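# Carry all red foam blocks onto the desk

## Task

Move every red foam block in the room onto the desk and make sure each rests there on its own, not held by the robot. All other objects must stay on whatever shelf, table or counter they started on. The coffee table must be standing upright at the end, and the robot must not fall over or be left leaning.

## Robot and tools

ROBOT. A Hello Robot Stretch 3 with a single arm: a two-wheeled base (0.33 m long, 0.34 m wide), a mast carrying a lift, and one telescoping arm that reaches out to the robot's right. The arm cannot move forward or backward, so the base is driven to line the gripper up along the robot's forward direction. The base turns on the spot about the point midway between its drive wheels, 0.05 m behind its front edge. It cannot move sideways. With the arm pulled in and the wrist folded, turning sweeps a circle of radius 0.28 m. An unfolded, level wrist reaches past that circle.

FRAMES. The base frame has its origin on the floor between the drive wheels, x forward, y left, z up. hand_pose is reported in this frame at the point where the closed fingertips meet. The odometry frame is the base frame as it was at the start of the scene. Heading is positive to the left and runs from -3.142 to 3.142.

execute_actions takes {"actions": [...]}, and the actions run in order. Each action may have "robot", "steps" (1 to 450 control steps at 30 per second) and "until". An action with only "steps" just waits. "robot" can be one of three things: a single command; a list of up to 8 commands and {"pause_s": s} entries (s at most 15), run one after another; or {"stop": true}, which brakes everything and clears the queue. A command can hold these keys:
- "base": exactly one of {"translate_m": d} or {"rotate_rad": a}. Both are offsets, measured from where the base is when that command begins. Forward and left (counter-clockwise) are positive. |d| is at most 1 m and |a| at most 3.2 rad.
- "joints": absolute targets by name. Any joint you leave out keeps its current target. The names and ranges are: lift_m 0 to 1.1 (arm height); arm_m 0 to 0.52 (extension); wrist_yaw_rad -1.345 to 4.42 (0 points along the arm, positive swings toward the front, 3.0 is folded over the base); wrist_pitch_rad -1.57 to 0.451 (negative tips the fingers down); wrist_roll_rad -2.911 to 2.911; gripper_m -0.089 to 0.179 (larger is wider; the real fingertip gap is about 0.007 m less when nearly shut and 0.025 m less when wide); head_pan_rad -3.953 to 1.73 (positive turns left, -1.57 looks along the arm); head_tilt_rad -1.53 to 0.419 (negative looks down).
- "contact_limits": {"arm_m": e}, the motor effort in percent (1 to 100) at which the arm stops itself. This lasts until the arm's next command.
If any value is out of range, the whole call is rejected. A new command takes over at once and discards the rest of any older queue.

"until" ends an action early once its conditions are all met. {"robot": {"status": "ended"}} waits until nothing is moving and no queue is running. Fields can also be compared directly, for example "lift_m": [">", 0.3] or "base_status": ["!=", "moving"]. {"any": {"status": "ended"}} fires as soon as the first motion finishes. An empty actions list just returns the current state and images.

zoom_image: {"camera": one of head_camera, nav_camera, wrist_camera, "region": [x0, y0, x1, y1]} in pixels of that camera's latest image, at most 504x504. The head and nav cameras move with head pan and tilt. The wrist camera rides on the gripper.

finished_scene: {"scene": n} ends the current scene and grades it. This cannot be undone, so wait until all motion has ended first.

RESULTS. Each result gives a snapshot taken at the end of the call, plus one image per camera:
- base_status shows progress, for example "translate_m +0.12 of +0.30".
- joint_goals and joint_status give each joint's state: moving, done, off_target (it came to rest away from its goal and may still be pushing), contact_stop (it pushed into something and went slack), time_out, stopped, not_commanded or torque_fault (the servo is off for about 10 s and goals for it are refused).
- measured_speeds, motor_effort (percent, with the peak in brackets; positive pushes toward higher values) and queue info (refusals, queue, queue_left).
- Lines starting "refused:", "dropped:" or "replaced:" explain rejected or cancelled goals.
- robot.on_its_own reports targets the robot changed by itself, slack or off joints, motors straining at rest, and tilt of 3 degrees or more.
- lidar_m gives 12 distances in 30-degree sectors, counter-clockwise from straight ahead, in a plane 0.17 m up, so it sees table legs but not tabletops.
- wrist_depth_mm and head_depth_mm are 7x7 grids of median depths.
- base_tilt gives forward and right lean in degrees.
- base_odometry counts wheel turns, so wheel slip shows up as travel.

GRIPPING. To grip, send a gripper_m below the block's width. To let go, open to at least 0.02 above where contact happened. Neither the reading nor "done" proves that something is held; check the wrist_camera view instead. Squeezing too hard triggers the stall guard, which can let an object slip.

SPEED AND SAFETY.
- The base is fast (0.30 m/s, 1.9 rad/s) only when the arm is stowed: lift_m below 0.30, arm_m below 0.03 and wrist_yaw_rad above 2.54. Otherwise it is slow.
- Fold or unfold the wrist only with lift_m between 0.32 and 0.95, wrist_pitch_rad at -0.4 and roll near 0. Once folded, the lift can go down to 0.25.
- With yaw below -0.4, keep pitch at -0.5 or lower.
- Pushing against something rigid with the gripper higher than about 0.45 m can tip the robot. A second push after a contact_stop, or driving while holding or pushing a fixed object, makes tipping more likely.
- If the robot snags on something or tilts, reverse the last move in small steps, free the gripper, and lower the lift to about 0.2 if it stays tipped.
- Avoid drops, slams and hard shoves. Do not knock the coffee table over.
- Something may occasionally nudge a loose object.

Each tool is called in YAML: its name, and indented under it one key for each argument.

## Session

execute_actions:
  actions: []

Scene clock: 0.00 s.
robot.base_odometry: x=+0.000 y=+0.000 heading=+0.000 (m, m, rad; robot's odometry frame)
robot.turned_by_wheels: +0.000 (rad since the last result)
robot.turned_by_imu: +0.000 (rad since the last result)
robot.base_tilt: forward=+0.2 right=+1.8 (deg)
robot.lidar_m: 2.43 1.57 1.69 1.26 1.59 1.31 1.33 1.48 0.75 0.69 0.76 1.23
robot.head_depth_mm: 1811 2270 2270 2283 2264 2257 2222 / 1810 2312 2324 2292 2301 2296 2257 / 1839 2344 2379 2362 2334 2307 2231 / 1847 2407 2389 2415 2375 2383 2197 / 1860 2441 2448 2431 2431 2430 2177 / 1876 2505 2505 2504 2470 2512 2175 / 1891 2555 2580 2553 2549 2429 2151
robot.base_status: not_commanded
robot.joint_positions: lift_m=+0.302 arm_m=+0.001 wrist_yaw_rad=+2.869 wrist_pitch_rad=-0.363 wrist_roll_rad=+0.004 gripper_m=+0.037 head_pan_rad=-0.014 head_tilt_rad=-0.014
robot.joint_goals: lift_m=+0.302 arm_m=+0.001 wrist_yaw_rad=+2.869 wrist_pitch_rad=-0.363 wrist_roll_rad=+0.004 gripper_m=+0.037 head_pan_rad=-0.014 head_tilt_rad=-0.014
robot.joint_status: lift_m=not_commanded arm_m=not_commanded wrist_yaw_rad=not_commanded wrist_pitch_rad=not_commanded wrist_roll_rad=not_commanded gripper_m=not_commanded head_pan_rad=not_commanded head_tilt_rad=not_commanded
robot.measured_speeds: translate_m=+0.000 rotate_rad=+0.000 lift_m=+0.000 arm_m=+0.000 wrist_yaw_rad=+0.000 wrist_pitch_rad=+0.000 wrist_roll_rad=+0.000 head_pan_rad=+0.000 head_tilt_rad=+0.000
robot: refusals=0 queue=idle queue_left=0
robot.motor_effort: left_wheel=+0 right_wheel=+0 lift_m=+26 arm_m=+0 wrist_yaw_rad=+1 wrist_pitch_rad=+10 wrist_roll_rad=+0 gripper_m=+0 head_pan_rad=+0 head_tilt_rad=+1 (%)
robot.hand_pose: x=+0.0409 y=+0.0762 z=+0.3269 quat_wxyz=(+0.221, +0.707, +0.032, +0.671) (m; robot's base frame)
robot.wrist_depth_mm: - - - - - - - / - - - - - - - / - - - - - - - / - 862 896 904 941 956 - / - 703 706 726 725 735 752 / 561 576 - 594 603 606 617 / 487 - 479 505 494 517 522
pictures: head_camera (sideways: a quarter turn clockwise sets it upright), nav_camera (sideways: a quarter turn counterclockwise sets it upright), wrist_camera
Images, in order (width x height): head_camera 896x504, nav_camera 672x504, wrist_camera 644x364.

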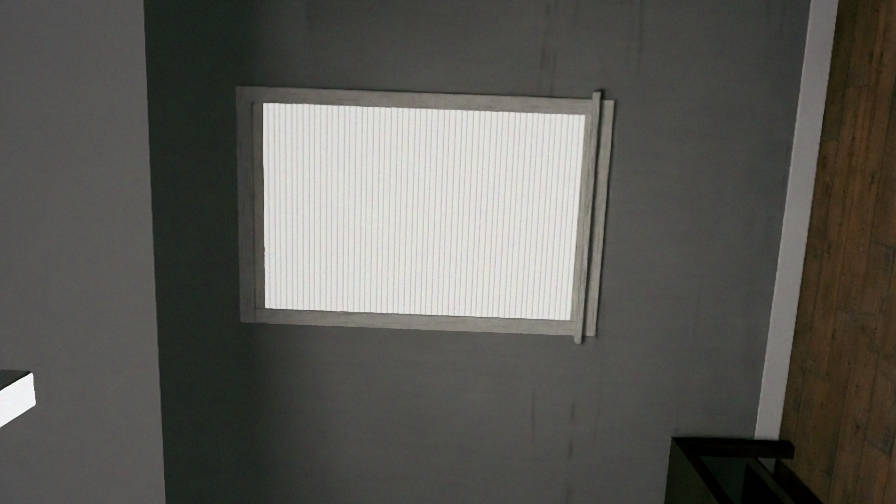

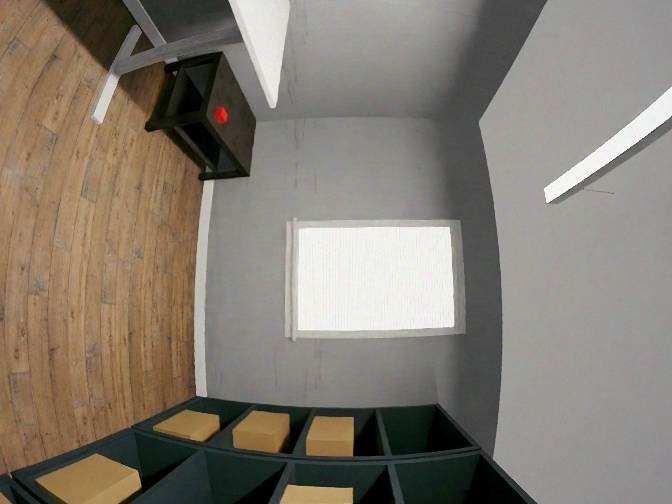

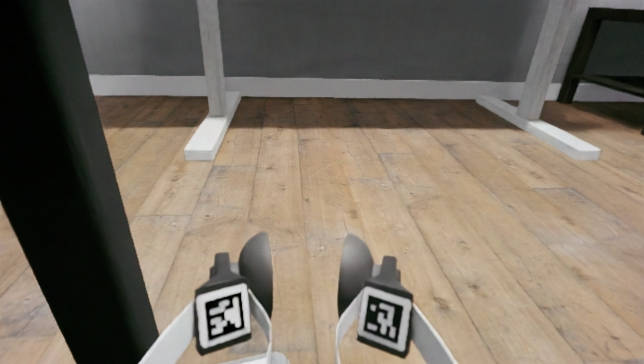

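execute_actions:
  actions:
    - {"robot":{"joints":{"head_pan_rad":0.8,"head_tilt_rad":-0.5}},"steps":450,"until":{"robot":{"status":"ended"}}}

execute_actions:
  actions:
    - {"robot":{"joints":{"head_pan_rad":1.7}},"steps":450,"until":{"robot":{"status":"ended"}}}

execute_actions:
  actions:
    - {"robot":{"joints":{"head_pan_rad":-1.5}},"steps":450,"until":{"robot":{"status":"ended"}}}

execute_actions:
  actions:
    - {"robot":{"joints":{"head_pan_rad":-3.1}},"steps":450,"until":{"robot":{"status":"ended"}}}

Scene clock: 1.27 s.
robot.base_odometry: x=+0.000 y=+0.000 heading=+0.000 (m, m, rad; robot's odometry frame)
robot.turned_by_wheels: +0.000 (rad since the last result)
robot.turned_by_imu: +0.000 (rad since the last result)
robot.base_tilt: forward=+0.3 right=+2.0 (deg)
robot.lidar_m: 2.43 1.57 1.69 1.26 1.60 1.31 1.33 1.48 0.75 0.69 0.76 1.22
robot.head_depth_mm: 2049 2257 2473 2128 2055 1623 1326 / 1905 2086 2159 2272 2064 1610 1322 / 1766 1939 1515 2277 1899 1592 1315 / 1663 1815 1347 2189 1946 1597 1312 / 1552 1703 1213 2026 2009 1594 1303 / 1464 1607 1195 1893 1993 1571 1288 / 1394 1512 1177 1784 1893 1569 1290
robot.base_status: not_commanded
robot.joint_positions: lift_m=+0.302 arm_m=+0.001 wrist_yaw_rad=+2.869 wrist_pitch_rad=-0.363 wrist_roll_rad=+0.004 gripper_m=+0.037 head_pan_rad=+0.793 head_tilt_rad=-0.494
robot.joint_goals: lift_m=+0.302 arm_m=+0.001 wrist_yaw_rad=+2.869 wrist_pitch_rad=-0.363 wrist_roll_rad=+0.004 gripper_m=+0.037 head_pan_rad=+0.800 head_tilt_rad=-0.500
robot.joint_status: lift_m=not_commanded arm_m=not_commanded wrist_yaw_rad=not_commanded wrist_pitch_rad=not_commanded wrist_roll_rad=not_commanded gripper_m=not_commanded head_pan_rad=done head_tilt_rad=done
robot.measured_speeds: translate_m=+0.000 rotate_rad=+0.000 lift_m=+0.000 arm_m=+0.000 wrist_yaw_rad=+0.000 wrist_pitch_rad=+0.000 wrist_roll_rad=+0.000 head_pan_rad=+0.000 head_tilt_rad=+0.000
robot: refusals=0 queue=done queue_left=0
robot.motor_effort: left_wheel=-1(0) right_wheel=+0(1) lift_m=+28(27) arm_m=+0(1) wrist_yaw_rad=+1(1) wrist_pitch_rad=+10(10) wrist_roll_rad=+0(0) gripper_m=-1(0) head_pan_rad=+2(33) head_tilt_rad=-2(33) (%)
robot.hand_pose: x=+0.0409 y=+0.0762 z=+0.3269 quat_wxyz=(+0.221, +0.707, +0.032, +0.671) (m; robot's base frame)
robot.wrist_depth_mm: - - - - - - - / - - - - - - - / - - - - - - - / - 892 882 913 936 950 - / - 702 706 723 737 728 762 / 560 578 - 587 608 610 617 / 482 - 477 500 493 510 515
pictures: head_camera (sideways: a quarter turn clockwise sets it upright), nav_camera (sideways: a quarter turn counterclockwise sets it upright), wrist_camera
camera_calibration (this result's frames):
head_camera: T_world_to_cam=[[-0.293031, -0.357435, -0.886777, 1.18176], [-0.727258, 0.685422, -0.0359559, 0.0538979], [0.620669, 0.634379, -0.460797, 0.553369], [0, 0, 0, 1]] pos_world=[0.0420326, 0.0344156, 1.30489]
nav_camera: T_world_to_cam=[[0.367545, 0.361747, 0.856767, -1.07521], [0.713861, -0.700207, -0.0105965, 0.0591433], [0.596081, 0.615507, -0.515595, 0.620569], [0, 0, 0, 1]] pos_world=[-0.0169409, 0.0484016, 1.24179]
wrist_camera: T_world_to_cam=[[0.957318, -0.287108, 0.0333215, -0.0345049], [-0.105289, -0.453768, -0.884878, 0.376108], [0.269176, 0.843602, -0.46463, 0.238274], [0, 0, 0, 1]] pos_world=[0.00849439, -0.0402496, 0.444669]
Images, in order (width x height): head_camera 896x504, nav_camera 672x504, wrist_camera 644x364.

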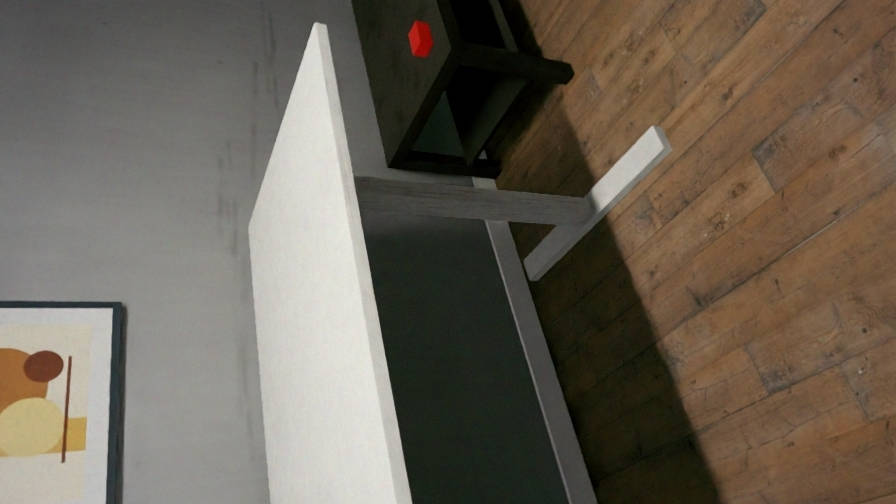

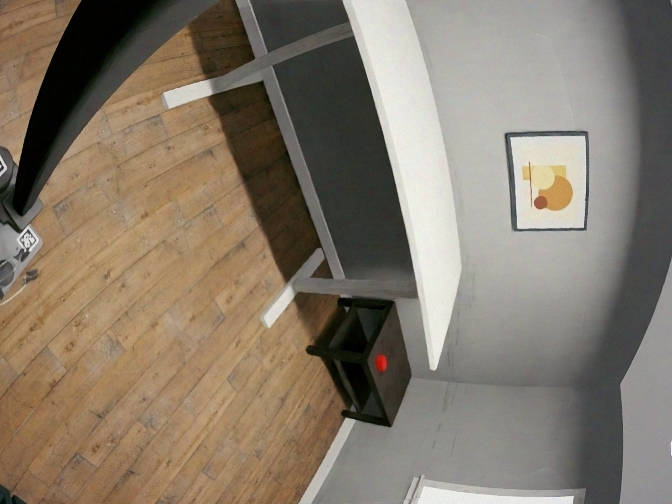

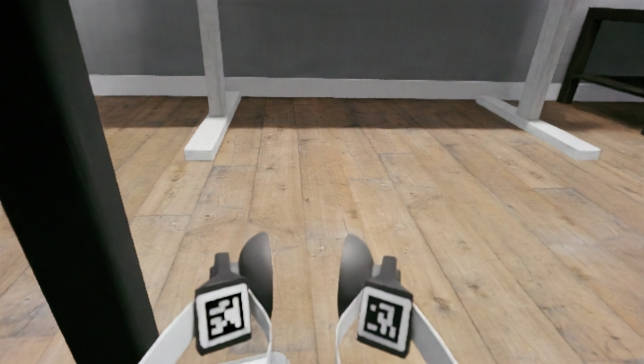

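Scene clock: 2.33 s.
robot.base_odometry: x=+0.000 y=+0.000 heading=+0.000 (m, m, rad; robot's odometry frame)
robot.turned_by_wheels: +0.000 (rad since the last result)
robot.turned_by_imu: +0.000 (rad since the last result)
robot.base_tilt: forward=+0.3 right=+2.0 (deg)
robot.lidar_m: 2.43 1.57 1.69 1.26 1.60 1.31 1.34 1.48 0.75 0.69 0.76 1.23
robot.head_depth_mm: 1353 1459 1287 1702 1850 1625 1321 / 1396 1506 1261 1788 1908 1608 1320 / 1442 1551 1242 1758 1835 1589 1311 / 1476 1610 1677 1927 2028 1587 1311 / 1531 1675 1824 2006 2019 1587 1297 / 1592 1737 1902 2117 1997 1580 1313 / 1635 1786 1936 - - - -
robot.base_status: not_commanded
robot.joint_positions: lift_m=+0.302 arm_m=+0.001 wrist_yaw_rad=+2.869 wrist_pitch_rad=-0.363 wrist_roll_rad=+0.004 gripper_m=+0.037 head_pan_rad=+1.693 head_tilt_rad=-0.494
robot.joint_goals: lift_m=+0.302 arm_m=+0.001 wrist_yaw_rad=+2.869 wrist_pitch_rad=-0.363 wrist_roll_rad=+0.004 gripper_m=+0.037 head_pan_rad=+1.700 head_tilt_rad=-0.500
robot.joint_status: lift_m=not_commanded arm_m=not_commanded wrist_yaw_rad=not_commanded wrist_pitch_rad=not_commanded wrist_roll_rad=not_commanded gripper_m=not_commanded head_pan_rad=done head_tilt_rad=done
robot.measured_speeds: translate_m=+0.000 rotate_rad=+0.000 lift_m=+0.000 arm_m=+0.000 wrist_yaw_rad=+0.000 wrist_pitch_rad=+0.000 wrist_roll_rad=+0.000 head_pan_rad=+0.000 head_tilt_rad=+0.000
robot: refusals=0 queue=done queue_left=0
robot.motor_effort: left_wheel=+0(0) right_wheel=+0(1) lift_m=+27(28) arm_m=+0(1) wrist_yaw_rad=+0(1) wrist_pitch_rad=+10(10) wrist_roll_rad=+0(0) gripper_m=+0(1) head_pan_rad=+2(34) head_tilt_rad=-2(2) (%)
robot.hand_pose: x=+0.0409 y=+0.0762 z=+0.3269 quat_wxyz=(+0.221, +0.707, +0.032, +0.671) (m; robot's base frame)
robot.wrist_depth_mm: - - - - - - - / - - - - - - - / - - - - - - - / - 895 895 924 939 945 - / - 705 719 727 727 737 751 / 556 581 - 588 601 610 615 / 481 - 481 506 497 512 516
pictures: head_camera (sideways: a quarter turn clockwise sets it upright), nav_camera (sideways: a quarter turn counterclockwise sets it upright), wrist_camera
camera_calibration (this result's frames):
head_camera: T_world_to_cam=[[0.0978565, -0.451891, -0.88669, 1.17927], [-0.98898, -0.143619, -0.0359517, 0.0554889], [-0.111099, 0.880436, -0.460965, 0.558052], [0, 0, 0, 1]] pos_world=[0.00147752, 0.0495406, 1.30488]
nav_camera: T_world_to_cam=[[-0.0549143, 0.512935, 0.856669, -1.07251], [0.992235, 0.123926, -0.010597, 0.0574458], [-0.111599, 0.849435, -0.515757, 0.625098], [0, 0, 0, 1]] pos_world=[-0.0461353, 0.0120272, 1.24179]
wrist_camera: T_world_to_cam=[[0.957318, -0.287108, 0.0333216, -0.0345049], [-0.105289, -0.453768, -0.884878, 0.376108], [0.269176, 0.843602, -0.46463, 0.238275], [0, 0, 0, 1]] pos_world=[0.00849439, -0.0402496, 0.444669]
Images, in order (width x height): head_camera 896x504, nav_camera 672x504, wrist_camera 644x364.

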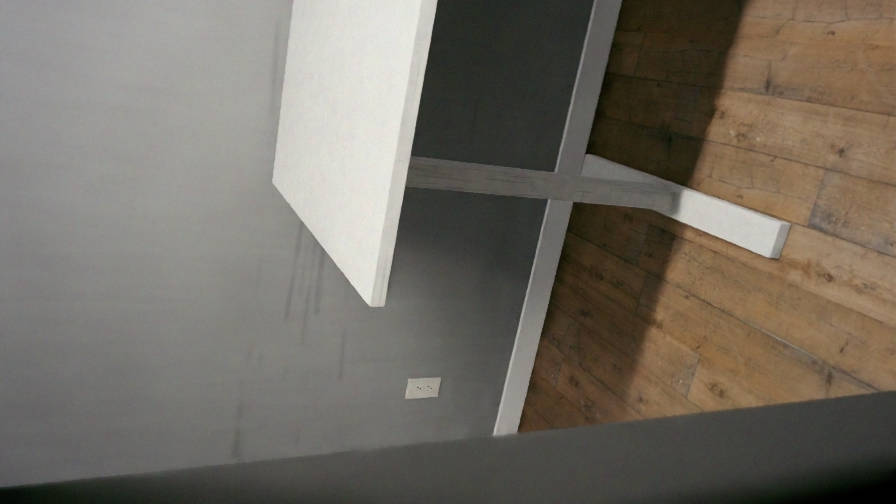

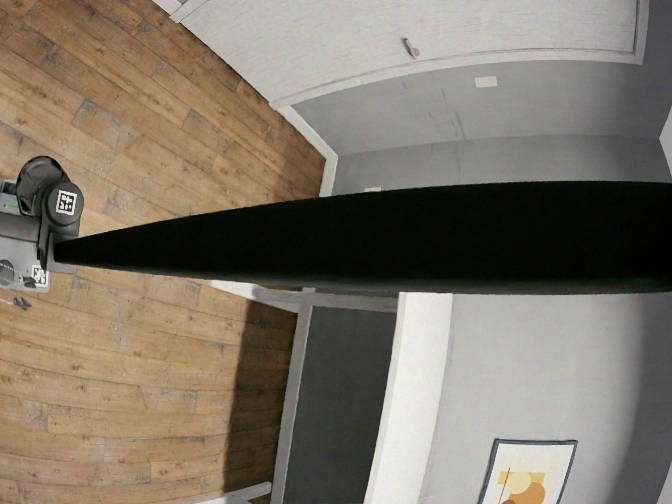

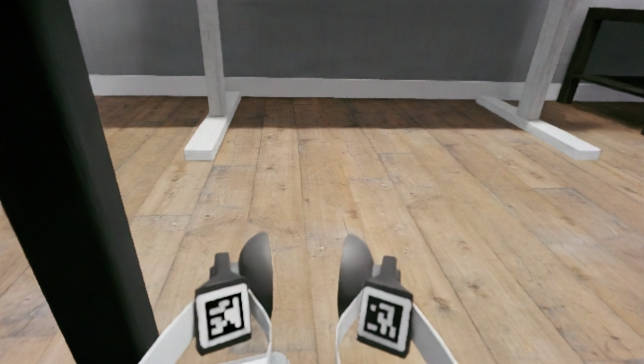

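Scene clock: 4.40 s.
robot.base_odometry: x=+0.000 y=+0.000 heading=+0.000 (m, m, rad; robot's odometry frame)
robot.turned_by_wheels: +0.000 (rad since the last result)
robot.turned_by_imu: +0.000 (rad since the last result)
robot.base_tilt: forward=+0.2 right=+1.8 (deg)
robot.lidar_m: 2.43 1.57 1.69 1.26 1.60 1.32 1.34 1.48 0.75 0.69 0.77 1.23
robot.head_depth_mm: 888 588 624 671 794 824 1213 / 912 607 643 688 808 859 1240 / 941 628 666 715 832 896 1044 / 970 1044 1085 806 1202 1005 1078 / 1000 1075 1069 1277 1193 1034 1133 / 875 940 952 1017 1103 1090 1203 / 739 781 822 862 963 1073 1227
robot.base_status: not_commanded
robot.joint_positions: lift_m=+0.302 arm_m=+0.001 wrist_yaw_rad=+2.869 wrist_pitch_rad=-0.363 wrist_roll_rad=+0.004 gripper_m=+0.037 head_pan_rad=-1.493 head_tilt_rad=-0.494
robot.joint_goals: lift_m=+0.302 arm_m=+0.001 wrist_yaw_rad=+2.869 wrist_pitch_rad=-0.363 wrist_roll_rad=+0.004 gripper_m=+0.037 head_pan_rad=-1.500 head_tilt_rad=-0.500
robot.joint_status: lift_m=not_commanded arm_m=not_commanded wrist_yaw_rad=not_commanded wrist_pitch_rad=not_commanded wrist_roll_rad=not_commanded gripper_m=not_commanded head_pan_rad=done head_tilt_rad=done
robot.measured_speeds: translate_m=+0.000 rotate_rad=+0.000 lift_m=+0.000 arm_m=+0.000 wrist_yaw_rad=+0.000 wrist_pitch_rad=+0.000 wrist_roll_rad=+0.000 head_pan_rad=+0.000 head_tilt_rad=+0.000
robot: refusals=0 queue=done queue_left=0
robot.motor_effort: left_wheel=-1(1) right_wheel=+1(0) lift_m=+26(26) arm_m=+1(0) wrist_yaw_rad=+0(0) wrist_pitch_rad=+10(10) wrist_roll_rad=+0(0) gripper_m=-1(0) head_pan_rad=-3(33) head_tilt_rad=-4(2) (%)
robot.hand_pose: x=+0.0409 y=+0.0762 z=+0.3269 quat_wxyz=(+0.221, +0.707, +0.032, +0.671) (m; robot's base frame)
robot.wrist_depth_mm: - - - - - - - / - - - - - - - / - - - - - - - / - 877 902 918 941 957 - / - 695 706 724 731 738 753 / 554 577 - 597 597 604 615 / 480 - 479 501 496 512 520
pictures: head_camera (sideways: a quarter turn clockwise sets it upright), nav_camera (sideways: a quarter turn counterclockwise sets it upright), wrist_camera
camera_calibration (this result's frames):
head_camera: T_world_to_cam=[[-0.0779282, 0.455919, -0.886603, 1.18023], [0.994333, 0.100051, -0.0359475, 0.0433852], [0.0723168, -0.88438, -0.461132, 0.557149], [0, 0, 0, 1]] pos_world=[0.0085423, -0.0496964, 1.30487]
nav_camera: T_world_to_cam=[[0.0323459, -0.515012, 0.856572, -1.07291], [-0.99672, -0.0802258, -0.0105974, 0.069579], [0.074177, -0.85342, -0.515918, 0.624174], [0, 0, 0, 1]] pos_world=[0.0577559, -0.0142985, 1.24179]
wrist_camera: T_world_to_cam=[[0.957318, -0.287108, 0.0333215, -0.0345048], [-0.105289, -0.453768, -0.884878, 0.376108], [0.269176, 0.843602, -0.46463, 0.238275], [0, 0, 0, 1]] pos_world=[0.00849439, -0.0402496, 0.444669]
Images, in order (width x height): head_camera 896x504, nav_camera 672x504, wrist_camera 644x364.

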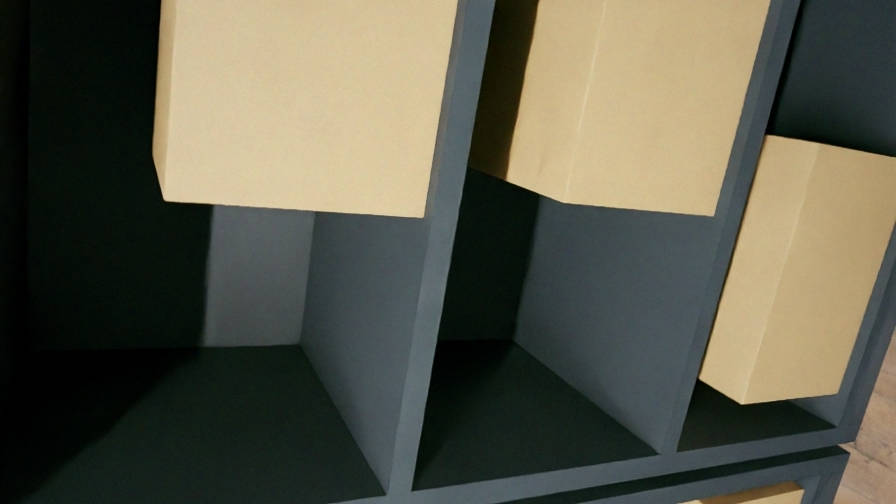

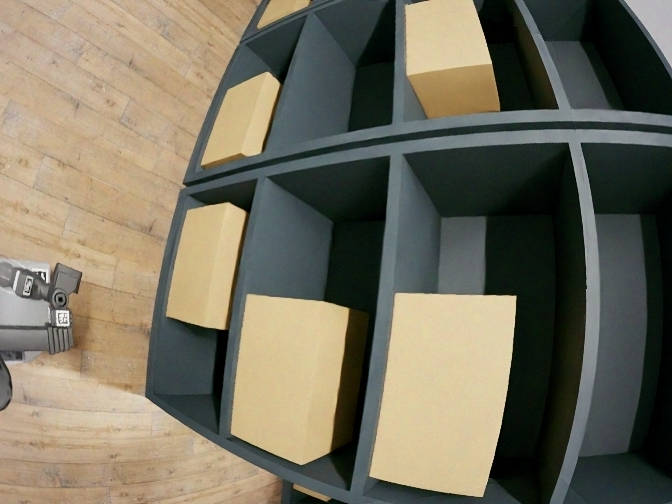

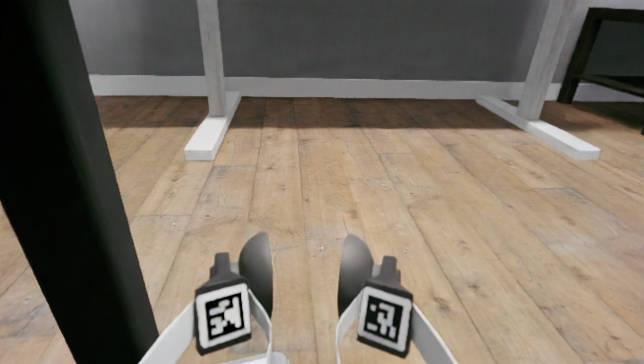

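Scene clock: 5.77 s.
robot.base_odometry: x=+0.000 y=+0.000 heading=+0.000 (m, m, rad; robot's odometry frame)
robot.turned_by_wheels: +0.000 (rad since the last result)
robot.turned_by_imu: +0.000 (rad since the last result)
robot.base_tilt: forward=+0.2 right=+1.9 (deg)
robot.lidar_m: 2.42 1.57 1.69 1.25 1.60 1.31 1.33 1.48 0.75 0.69 0.76 1.23
robot.head_depth_mm: 1070 1151 1243 1351 1472 1564 1320 / 1098 1184 1291 1406 1547 1600 1320 / 1124 1216 1318 1451 1607 1607 1311 / 1156 1240 1366 1501 1648 1591 1304 / 1180 1286 1407 1539 1723 1581 1310 / 1212 1321 1447 1600 1796 1579 1292 / 1251 1360 1491 1663 1829 1568 1292
robot.base_status: not_commanded
robot.joint_positions: lift_m=+0.302 arm_m=+0.001 wrist_yaw_rad=+2.869 wrist_pitch_rad=-0.363 wrist_roll_rad=+0.004 gripper_m=+0.037 head_pan_rad=-3.093 head_tilt_rad=-0.494
robot.joint_goals: lift_m=+0.302 arm_m=+0.001 wrist_yaw_rad=+2.869 wrist_pitch_rad=-0.363 wrist_roll_rad=+0.004 gripper_m=+0.037 head_pan_rad=-3.100 head_tilt_rad=-0.500
robot.joint_status: lift_m=not_commanded arm_m=not_commanded wrist_yaw_rad=not_commanded wrist_pitch_rad=not_commanded wrist_roll_rad=not_commanded gripper_m=not_commanded head_pan_rad=done head_tilt_rad=done
robot.measured_speeds: translate_m=+0.000 rotate_rad=+0.000 lift_m=+0.000 arm_m=+0.000 wrist_yaw_rad=+0.000 wrist_pitch_rad=+0.000 wrist_roll_rad=+0.000 head_pan_rad=+0.000 head_tilt_rad=+0.000
robot: refusals=0 queue=done queue_left=0
robot.motor_effort: left_wheel=+0(1) right_wheel=+0(1) lift_m=+26(27) arm_m=+0(0) wrist_yaw_rad=+1(1) wrist_pitch_rad=+10(10) wrist_roll_rad=+0(0) gripper_m=+0(1) head_pan_rad=-3(30) head_tilt_rad=-1(2) (%)
robot.hand_pose: x=+0.0409 y=+0.0762 z=+0.3269 quat_wxyz=(+0.221, +0.707, +0.032, +0.671) (m; robot's base frame)
robot.wrist_depth_mm: - - - - - - - / - - - - - - - / - - - - - - - / - 868 893 920 932 961 - / - 706 716 717 737 741 751 / 560 575 - 587 601 610 614 / 485 - 480 502 489 513 517
pictures: head_camera (sideways: a quarter turn clockwise sets it upright), nav_camera (sideways: a quarter turn counterclockwise sets it upright), wrist_camera
camera_calibration (this result's frames):
head_camera: T_world_to_cam=[[0.458025, 0.0645743, -0.886591, 1.17694], [0.0709556, -0.996832, -0.0359469, 0.049017], [-0.886103, -0.046444, -0.461156, 0.563027], [0, 0, 0, 1]] pos_world=[-0.0436466, -0.000989133, 1.30487]
nav_camera: T_world_to_cam=[[-0.51576, -0.0172847, 0.856558, -1.06955], [-0.0510674, 0.998639, -0.0105975, 0.0638106], [-0.855209, -0.049208, -0.515941, 0.629873], [0, 0, 0, 1]] pos_world=[-0.00970009, -0.0512159, 1.24179]
Images, in order (width x height): head_camera 896x504, nav_camera 672x504, wrist_camera 644x364.

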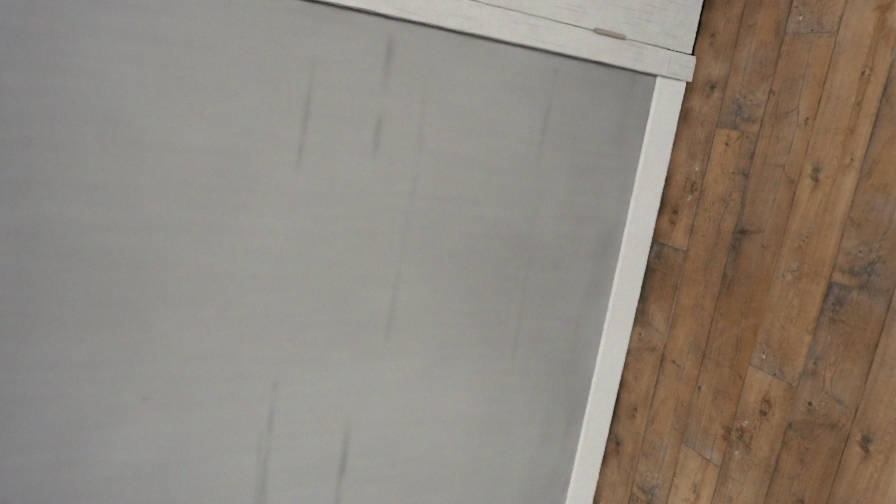

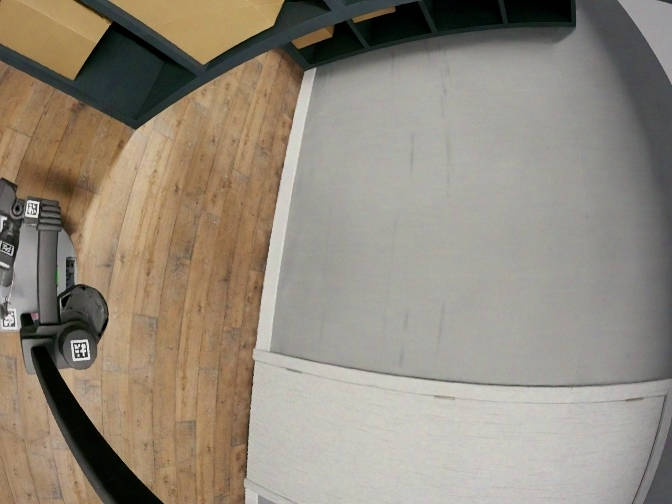

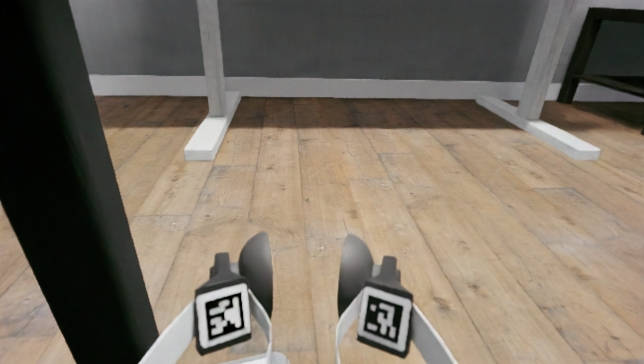

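execute_actions:
  actions:
    - {"robot":[{"base":{"rotate_rad":-0.22},"joints":{"lift_m":0.27,"head_pan_rad":-1.4,"head_tilt_rad":-0.4}},{"base":{"translate_m":-0.75}}],"steps":450,"until":{"robot":{"status":"ended"}}}

Scene clock: 11.80 s.
robot.base_odometry: x=-0.732 y=+0.164 heading=-0.220 (m, m, rad; robot's odometry frame)
robot.turned_by_wheels: -0.220 (rad since the last result)
robot.turned_by_imu: -0.227 (rad since the last result)
robot.base_tilt: forward=+0.2 right=+1.8 (deg)
robot.lidar_m: 2.38 2.11 1.31 1.66 0.83 0.58 0.57 0.60 0.80 1.77 0.79 1.04
robot.head_depth_mm: 1805 1937 2021 2078 2013 1751 1413 / 1845 1956 2026 1834 1980 1745 1402 / 1853 1967 2016 1851 2022 1746 1393 / 1799 1848 1833 2008 2070 1730 1392 / 2678 2895 3102 3274 2260 1728 1393 / 921 967 1017 1075 1131 1196 1264 / 722 750 781 811 856 931 1054
robot.base_status: done (translate_m -0.7500 of -0.7500)
robot.joint_positions: lift_m=+0.270 arm_m=+0.001 wrist_yaw_rad=+2.869 wrist_pitch_rad=-0.364 wrist_roll_rad=+0.004 gripper_m=+0.037 head_pan_rad=-1.407 head_tilt_rad=-0.408
robot.joint_goals: lift_m=+0.270 arm_m=+0.001 wrist_yaw_rad=+2.869 wrist_pitch_rad=-0.364 wrist_roll_rad=+0.004 gripper_m=+0.037 head_pan_rad=-1.400 head_tilt_rad=-0.400
robot.joint_status: lift_m=done arm_m=not_commanded wrist_yaw_rad=not_commanded wrist_pitch_rad=not_commanded wrist_roll_rad=not_commanded gripper_m=not_commanded head_pan_rad=done head_tilt_rad=done
robot.measured_speeds: translate_m=+0.000 rotate_rad=+0.000 lift_m=+0.000 arm_m=+0.000 wrist_yaw_rad=+0.000 wrist_pitch_rad=+0.000 wrist_roll_rad=+0.000 head_pan_rad=+0.000 head_tilt_rad=+0.000
robot: refusals=0 queue=done queue_left=0
robot.motor_effort: left_wheel=+1(5) right_wheel=-2(7) lift_m=+17(26) arm_m=+1(0) wrist_yaw_rad=+0(1) wrist_pitch_rad=+11(11) wrist_roll_rad=+0(0) gripper_m=-1(0) head_pan_rad=+3(30) head_tilt_rad=+5(18) (%)
robot.hand_pose: x=+0.0408 y=+0.0760 z=+0.2953 quat_wxyz=(+0.222, +0.707, +0.032, +0.670) (m; robot's base frame)
robot.wrist_depth_mm: - - - - - - - / - - - - - - - / - - - - - - - / - 815 822 854 871 902 915 / - 648 669 679 683 691 696 / 519 533 - 550 561 559 569 / 451 - - 469 461 474 486
pictures: head_camera (sideways: a quarter turn clockwise sets it upright), nav_camera (sideways: a quarter turn counterclockwise sets it upright), wrist_camera
camera_calibration (this result's frames):
head_camera: T_world_to_cam=[[-0.103991, 0.371005, -0.92279, 1.2276], [0.982646, 0.181613, -0.0377196, 0.0457676], [0.153597, -0.910699, -0.383452, 0.455571], [0, 0, 0, 1]] pos_world=[0.0127118, -0.0488684, 1.30923]
nav_camera: T_world_to_cam=[[0.0640162, -0.436117, 0.89761, -1.12663], [-0.98606, -0.166069, -0.0103629, 0.0692099], [0.153585, -0.884434, -0.440668, 0.525776], [0, 0, 0, 1]] pos_world=[0.0596164, -0.0148349, 1.24368]
wrist_camera: T_world_to_cam=[[0.95733, -0.287066, 0.033347, -0.033464], [-0.105606, -0.454904, -0.884257, 0.347925], [0.26901, 0.843004, -0.465809, 0.224093], [0, 0, 0, 1]] pos_world=[0.00849596, -0.0402453, 0.413155]
Images, in order (width x height): head_camera 896x504, nav_camera 672x504, wrist_camera 644x364.

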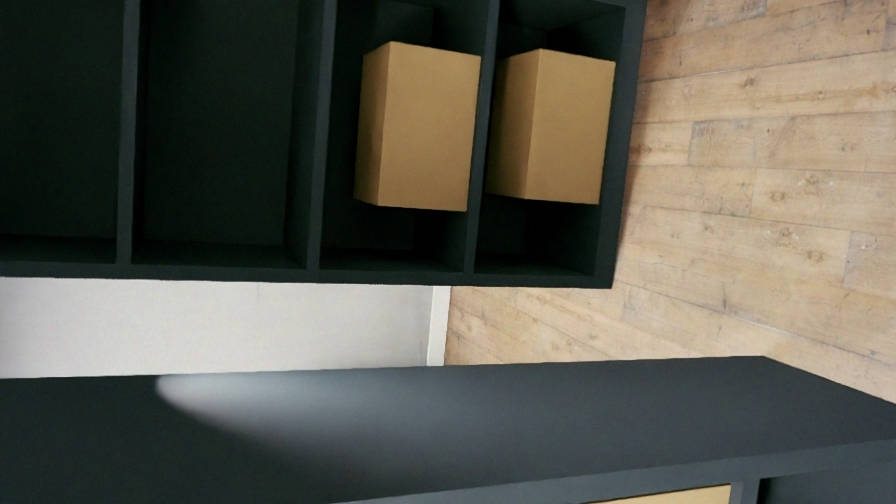

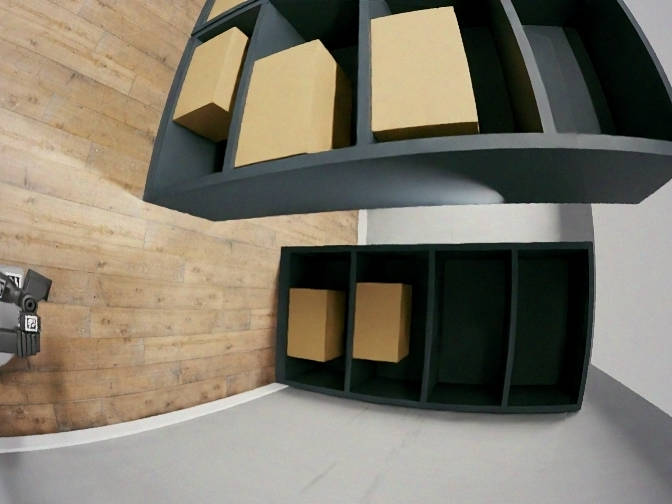

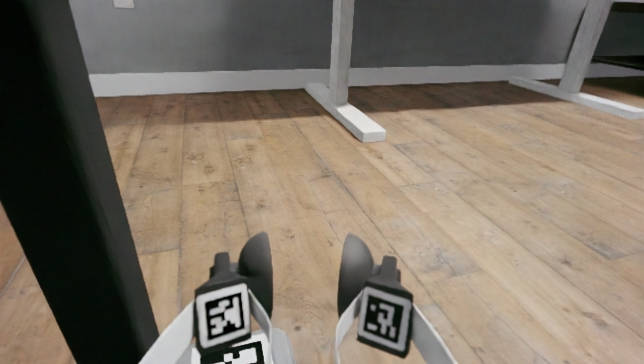

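execute_actions:
  actions:
    - {"robot":[{"base":{"rotate_rad":-1.62},"joints":{"head_pan_rad":1.2,"head_tilt_rad":-0.5}},{"base":{"translate_m":1.0}},{"base":{"translate_m":0.38}}],"steps":450,"until":{"robot":{"status":"ended"}}}

Scene clock: 22.30 s.
robot.base_odometry: x=-1.099 y=-1.167 heading=-1.840 (m, m, rad; robot's odometry frame)
robot.turned_by_wheels: -1.620 (rad since the last result)
robot.turned_by_imu: -1.629 (rad since the last result)
robot.base_tilt: forward=+0.3 right=+1.9 (deg)
robot.lidar_m: 0.40 0.41 0.56 1.20 0.57 0.64 2.42 0.74 0.51 0.49 0.50 0.43
robot.head_depth_mm: 2152 484 505 548 572 734 782 / 2508 2554 1842 1899 1826 711 768 / 2945 2903 2152 2314 2032 1599 1306 / 3017 3143 2657 2645 2003 1597 1312 / 2908 3161 3371 2740 2005 1577 1301 / 2787 3005 3264 2721 1993 1579 1298 / 2663 2897 3157 2694 1984 1569 1290
robot.base_status: done (translate_m +0.3800 of +0.3800)
robot.joint_positions: lift_m=+0.270 arm_m=+0.001 wrist_yaw_rad=+2.869 wrist_pitch_rad=-0.365 wrist_roll_rad=+0.004 gripper_m=+0.037 head_pan_rad=+1.193 head_tilt_rad=-0.494
robot.joint_goals: lift_m=+0.270 arm_m=+0.001 wrist_yaw_rad=+2.869 wrist_pitch_rad=-0.365 wrist_roll_rad=+0.004 gripper_m=+0.037 head_pan_rad=+1.200 head_tilt_rad=-0.500
robot.joint_status: lift_m=done arm_m=not_commanded wrist_yaw_rad=not_commanded wrist_pitch_rad=not_commanded wrist_roll_rad=not_commanded gripper_m=not_commanded head_pan_rad=done head_tilt_rad=done
robot.measured_speeds: translate_m=+0.000 rotate_rad=+0.000 lift_m=+0.000 arm_m=+0.000 wrist_yaw_rad=+0.000 wrist_pitch_rad=+0.000 wrist_roll_rad=+0.000 head_pan_rad=+0.000 head_tilt_rad=+0.000
robot: refusals=0 queue=done queue_left=0
robot.motor_effort: left_wheel=+1(7) right_wheel=+0(5) lift_m=+18(18) arm_m=+0(0) wrist_yaw_rad=+0(0) wrist_pitch_rad=+10(11) wrist_roll_rad=+1(0) gripper_m=+0(1) head_pan_rad=+2(32) head_tilt_rad=-1(17) (%)
robot.hand_pose: x=+0.0408 y=+0.0760 z=+0.2952 quat_wxyz=(+0.222, +0.707, +0.032, +0.670) (m; robot's base frame)
robot.wrist_depth_mm: - - - - - 520 582 / - - - - - 558 630 / - - - - - 618 670 / - 821 832 842 764 668 367 / - 653 662 677 629 560 374 / 509 539 - 550 562 493 375 / 447 - - 467 461 461 385
pictures: head_camera (sideways: a quarter turn clockwise sets it upright), nav_camera (sideways: a quarter turn counterclockwise sets it upright), wrist_camera
camera_calibration (this result's frames):
head_camera: T_world_to_cam=[[-0.130934, -0.444066, -0.886376, 1.18025], [-0.936822, 0.347956, -0.0359365, 0.0551509], [0.324378, 0.825671, -0.46157, 0.556182], [0, 0, 0, 1]] pos_world=[0.025789, 0.0456966, 1.30485]
nav_camera: T_world_to_cam=[[0.197874, 0.477039, 0.856317, -1.07359], [0.930228, -0.366829, -0.0105985, 0.0578261], [0.309066, 0.798668, -0.516341, 0.623291], [0, 0, 0, 1]] pos_world=[-0.0339946, 0.0355543, 1.24178]
wrist_camera: T_world_to_cam=[[0.957331, -0.287063, 0.0333486, -0.0334694], [-0.105625, -0.454971, -0.88422, 0.347891], [0.269, 0.842969, -0.465878, 0.224131], [0, 0, 0, 1]] pos_world=[0.00849602, -0.0402629, 0.413146]
Images, in order (width x height): head_camera 896x504, nav_camera 672x504, wrist_camera 644x364.

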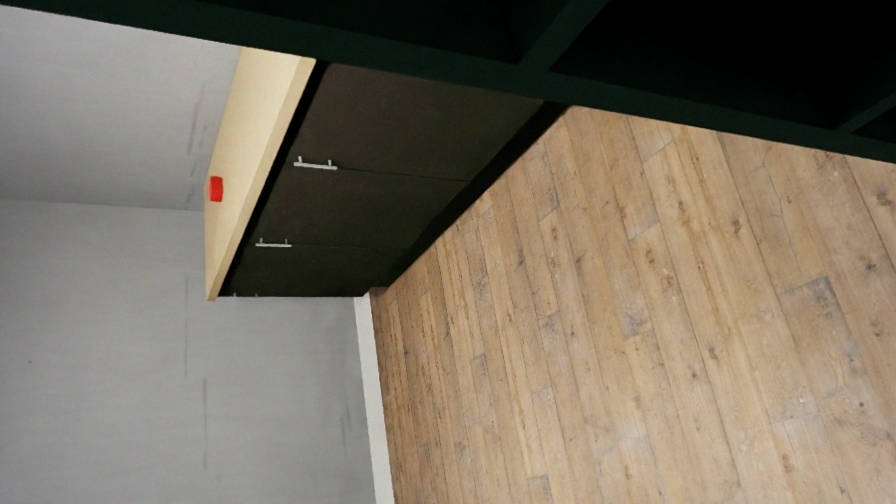

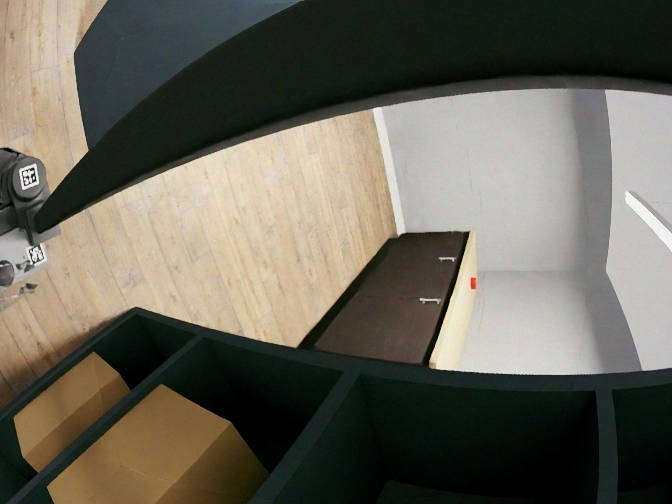

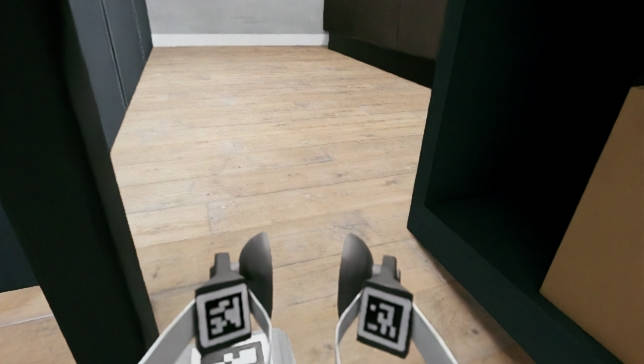

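execute_actions:
  actions:
    - {"robot":[{"base":{"rotate_rad":1.57},"joints":{"head_pan_rad":-2.0}},{"base":{"translate_m":0.7}},{"base":{"rotate_rad":-0.3}},{"base":{"translate_m":0.6}}],"steps":450,"until":{"robot":{"status":"ended"}}}

execute_actions:
  actions:
    - {"robot":[{"base":{"translate_m":1.0},"joints":{"head_pan_rad":-1.3}},{"base":{"rotate_rad":0.3}}],"steps":450,"until":{"robot":{"status":"ended"}}}

Scene clock: 33.90 s.
robot.base_odometry: x=+0.081 y=-1.677 heading=-0.570 (m, m, rad; robot's odometry frame)
robot.turned_by_wheels: +1.270 (rad since the last result)
robot.turned_by_imu: +1.287 (rad since the last result)
robot.base_tilt: forward=+0.2 right=+2.0 (deg)
robot.lidar_m: 1.47 1.25 0.62 0.50 0.50 0.55 0.85 0.83 0.90 1.46 0.86 0.94
robot.head_depth_mm: 751 797 848 908 973 1046 1135 / 1741 1822 942 998 1076 1174 1251 / 1833 2008 2177 2380 1961 1501 1310 / 1676 1838 2017 2250 2038 1601 1304 / 1548 1669 1829 2011 2025 1586 1299 / 1425 1530 1653 1810 1912 1581 1295 / 1322 1415 1527 1648 1789 1558 1290
robot.base_status: done (translate_m +0.6000 of +0.6000)
robot.joint_positions: lift_m=+0.270 arm_m=+0.001 wrist_yaw_rad=+2.869 wrist_pitch_rad=-0.365 wrist_roll_rad=+0.004 gripper_m=+0.037 head_pan_rad=-1.993 head_tilt_rad=-0.495
robot.joint_goals: lift_m=+0.270 arm_m=+0.001 wrist_yaw_rad=+2.869 wrist_pitch_rad=-0.365 wrist_roll_rad=+0.004 gripper_m=+0.037 head_pan_rad=-2.000 head_tilt_rad=-0.500
robot.joint_status: lift_m=done arm_m=not_commanded wrist_yaw_rad=not_commanded wrist_pitch_rad=not_commanded wrist_roll_rad=not_commanded gripper_m=not_commanded head_pan_rad=done head_tilt_rad=done
robot.measured_speeds: translate_m=+0.000 rotate_rad=+0.000 lift_m=+0.000 arm_m=+0.000 wrist_yaw_rad=+0.000 wrist_pitch_rad=+0.000 wrist_roll_rad=+0.000 head_pan_rad=+0.000 head_tilt_rad=+0.000
robot: refusals=0 queue=done queue_left=0
robot.motor_effort: left_wheel=+1(7) right_wheel=-1(9) lift_m=+18(18) arm_m=+0(0) wrist_yaw_rad=+0(1) wrist_pitch_rad=+11(10) wrist_roll_rad=+0(0) gripper_m=-1(0) head_pan_rad=-3(32) head_tilt_rad=-3(4) (%)
robot.hand_pose: x=+0.0408 y=+0.0760 z=+0.2952 quat_wxyz=(+0.222, +0.707, +0.032, +0.670) (m; robot's base frame)
robot.wrist_depth_mm: - 449 517 606 749 958 - / - 472 543 654 831 - - / - 504 585 718 908 - - / - 534 632 760 857 893 914 / - 579 658 677 682 688 697 / 491 535 - 550 562 564 571 / 451 - - 467 461 473 483
pictures: head_camera (sideways: a quarter turn clockwise sets it upright), nav_camera (sideways: a quarter turn counterclockwise sets it upright), wrist_camera
camera_calibration (this result's frames):
head_camera: T_world_to_cam=[[0.150666, 0.438114, -0.886203, 1.17831], [0.920447, -0.389212, -0.0359282, 0.0438107], [-0.360662, -0.81029, -0.461902, 0.560793], [0, 0, 0, 1]] pos_world=[-0.0155998, -0.044778, 1.30483]
nav_camera: T_world_to_cam=[[-0.218999, -0.468072, 0.856124, -1.07079], [-0.913014, 0.40779, -0.0105994, 0.069071], [-0.344157, -0.783975, -0.516662, 0.627693], [0, 0, 0, 1]] pos_world=[0.044585, -0.0372796, 1.24177]
wrist_camera: T_world_to_cam=[[0.957331, -0.287063, 0.0333491, -0.0334745], [-0.105634, -0.455001, -0.884203, 0.347871], [0.268996, 0.842953, -0.46591, 0.224156], [0, 0, 0, 1]] pos_world=[0.00849609, -0.0402806, 0.413141]
Images, in order (width x height): head_camera 896x504, nav_camera 672x504, wrist_camera 644x364.

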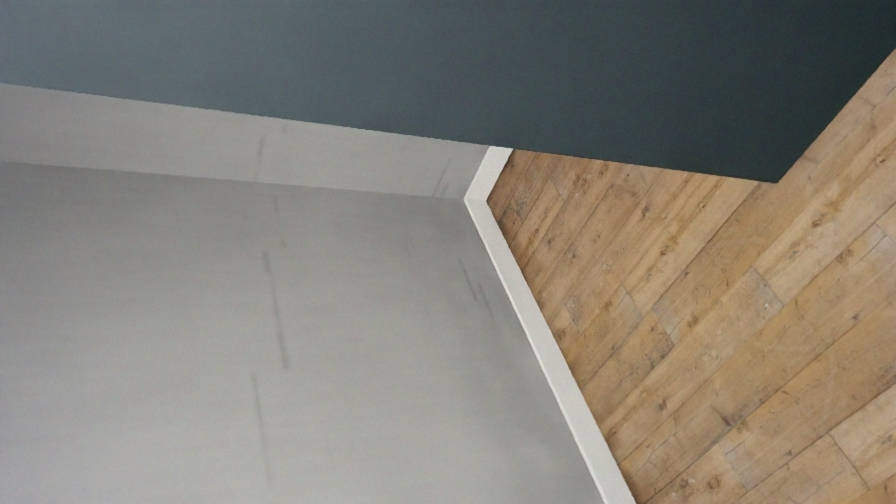

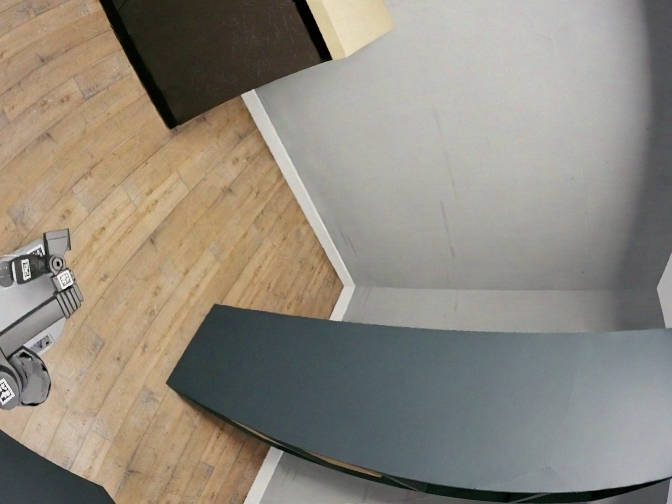

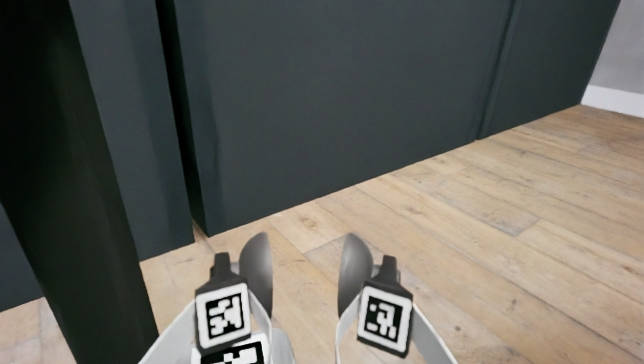

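Scene clock: 40.40 s.
robot.base_odometry: x=+0.923 y=-2.217 heading=-0.270 (m, m, rad; robot's odometry frame)
robot.turned_by_wheels: +0.300 (rad since the last result)
robot.turned_by_imu: +0.308 (rad since the last result)
robot.base_tilt: forward=+0.2 right=+1.9 (deg)
robot.lidar_m: 1.09 1.11 0.91 0.86 0.88 1.14 1.75 0.77 0.53 0.50 0.51 0.67
robot.head_depth_mm: 864 935 1020 868 625 596 675 / 884 958 1040 862 619 616 700 / 907 981 1066 853 617 637 726 / 922 1001 1080 843 614 659 756 / 944 1025 1108 802 632 675 791 / 965 1055 1134 831 631 711 825 / 992 1080 1153 824 652 739 860
robot.base_status: done (rotate_rad +0.2999 of +0.3000)
robot.joint_positions: lift_m=+0.270 arm_m=+0.001 wrist_yaw_rad=+2.869 wrist_pitch_rad=-0.365 wrist_roll_rad=+0.004 gripper_m=+0.037 head_pan_rad=-1.307 head_tilt_rad=-0.495
robot.joint_goals: lift_m=+0.270 arm_m=+0.001 wrist_yaw_rad=+2.869 wrist_pitch_rad=-0.365 wrist_roll_rad=+0.004 gripper_m=+0.037 head_pan_rad=-1.300 head_tilt_rad=-0.500
robot.joint_status: lift_m=done arm_m=not_commanded wrist_yaw_rad=not_commanded wrist_pitch_rad=not_commanded wrist_roll_rad=not_commanded gripper_m=not_commanded head_pan_rad=done head_tilt_rad=done
robot.measured_speeds: translate_m=+0.000 rotate_rad=+0.000 lift_m=+0.000 arm_m=+0.000 wrist_yaw_rad=+0.000 wrist_pitch_rad=+0.000 wrist_roll_rad=+0.000 head_pan_rad=+0.000 head_tilt_rad=+0.000
robot: refusals=0 queue=done queue_left=0
robot.motor_effort: left_wheel=-2(6) right_wheel=+2(6) lift_m=+18(19) arm_m=+0(0) wrist_yaw_rad=+1(0) wrist_pitch_rad=+11(11) wrist_roll_rad=+0(0) gripper_m=+0(0) head_pan_rad=+2(31) head_tilt_rad=-2(3) (%)
robot.hand_pose: x=+0.0408 y=+0.0760 z=+0.2952 quat_wxyz=(+0.222, +0.707, +0.032, +0.670) (m; robot's base frame)
robot.wrist_depth_mm: - 730 794 860 928 - 937 / - 776 837 920 - - 974 / - 817 906 - - - 961 / - 810 819 845 865 890 891 / - 651 667 669 681 680 706 / 517 544 - 548 555 564 570 / 448 - - 470 457 477 484
pictures: head_camera (sideways: a quarter turn clockwise sets it upright), nav_camera (sideways: a quarter turn counterclockwise sets it upright), wrist_camera
camera_calibration (this result's frames):
head_camera: T_world_to_cam=[[-0.16102, 0.434415, -0.886203, 1.18021], [0.958722, 0.282067, -0.0359282, 0.0435772], [0.23436, -0.855407, -0.461902, 0.557163], [0, 0, 0, 1]] pos_world=[0.0176826, -0.0483921, 1.30483]
nav_camera: T_world_to_cam=[[0.127134, -0.500888, 0.856124, -1.07291], [-0.964742, -0.262984, -0.0105994, 0.0693865], [0.230456, -0.824591, -0.516662, 0.624188], [0, 0, 0, 1]] pos_world=[0.0594947, -0.00445829, 1.24177]
wrist_camera: T_world_to_cam=[[0.957331, -0.287062, 0.0333491, -0.0334749], [-0.105636, -0.455009, -0.884199, 0.347867], [0.268994, 0.842948, -0.465918, 0.22416], [0, 0, 0, 1]] pos_world=[0.00849612, -0.040282, 0.41314]
Images, in order (width x height): head_camera 896x504, nav_camera 672x504, wrist_camera 644x364.

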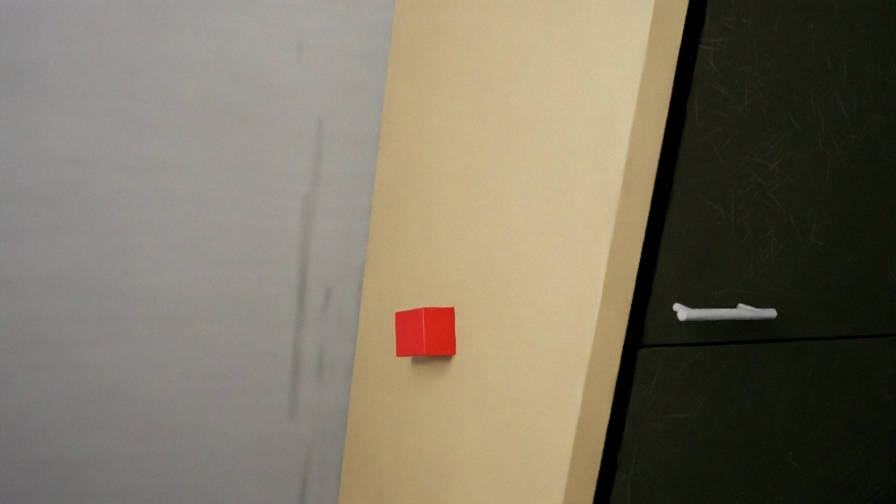

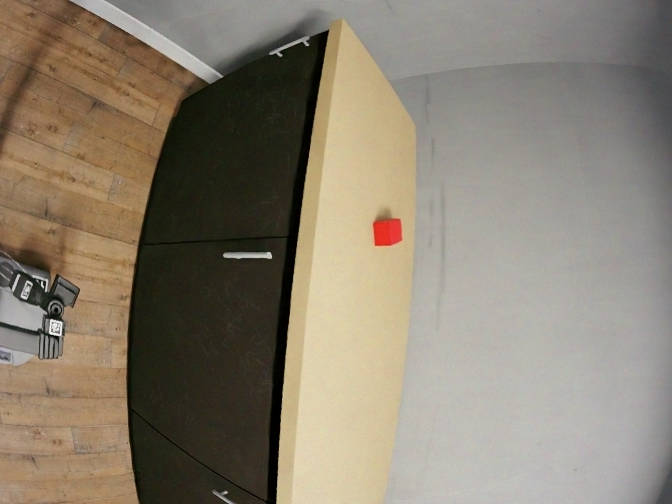

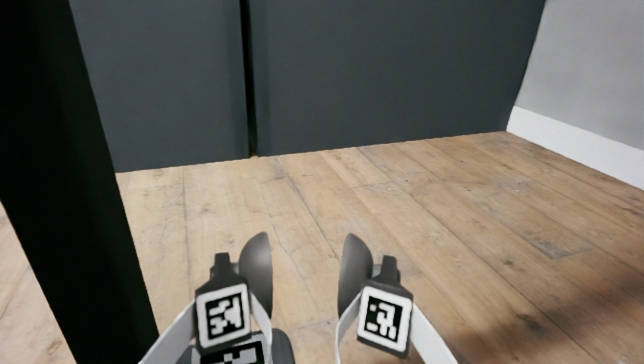

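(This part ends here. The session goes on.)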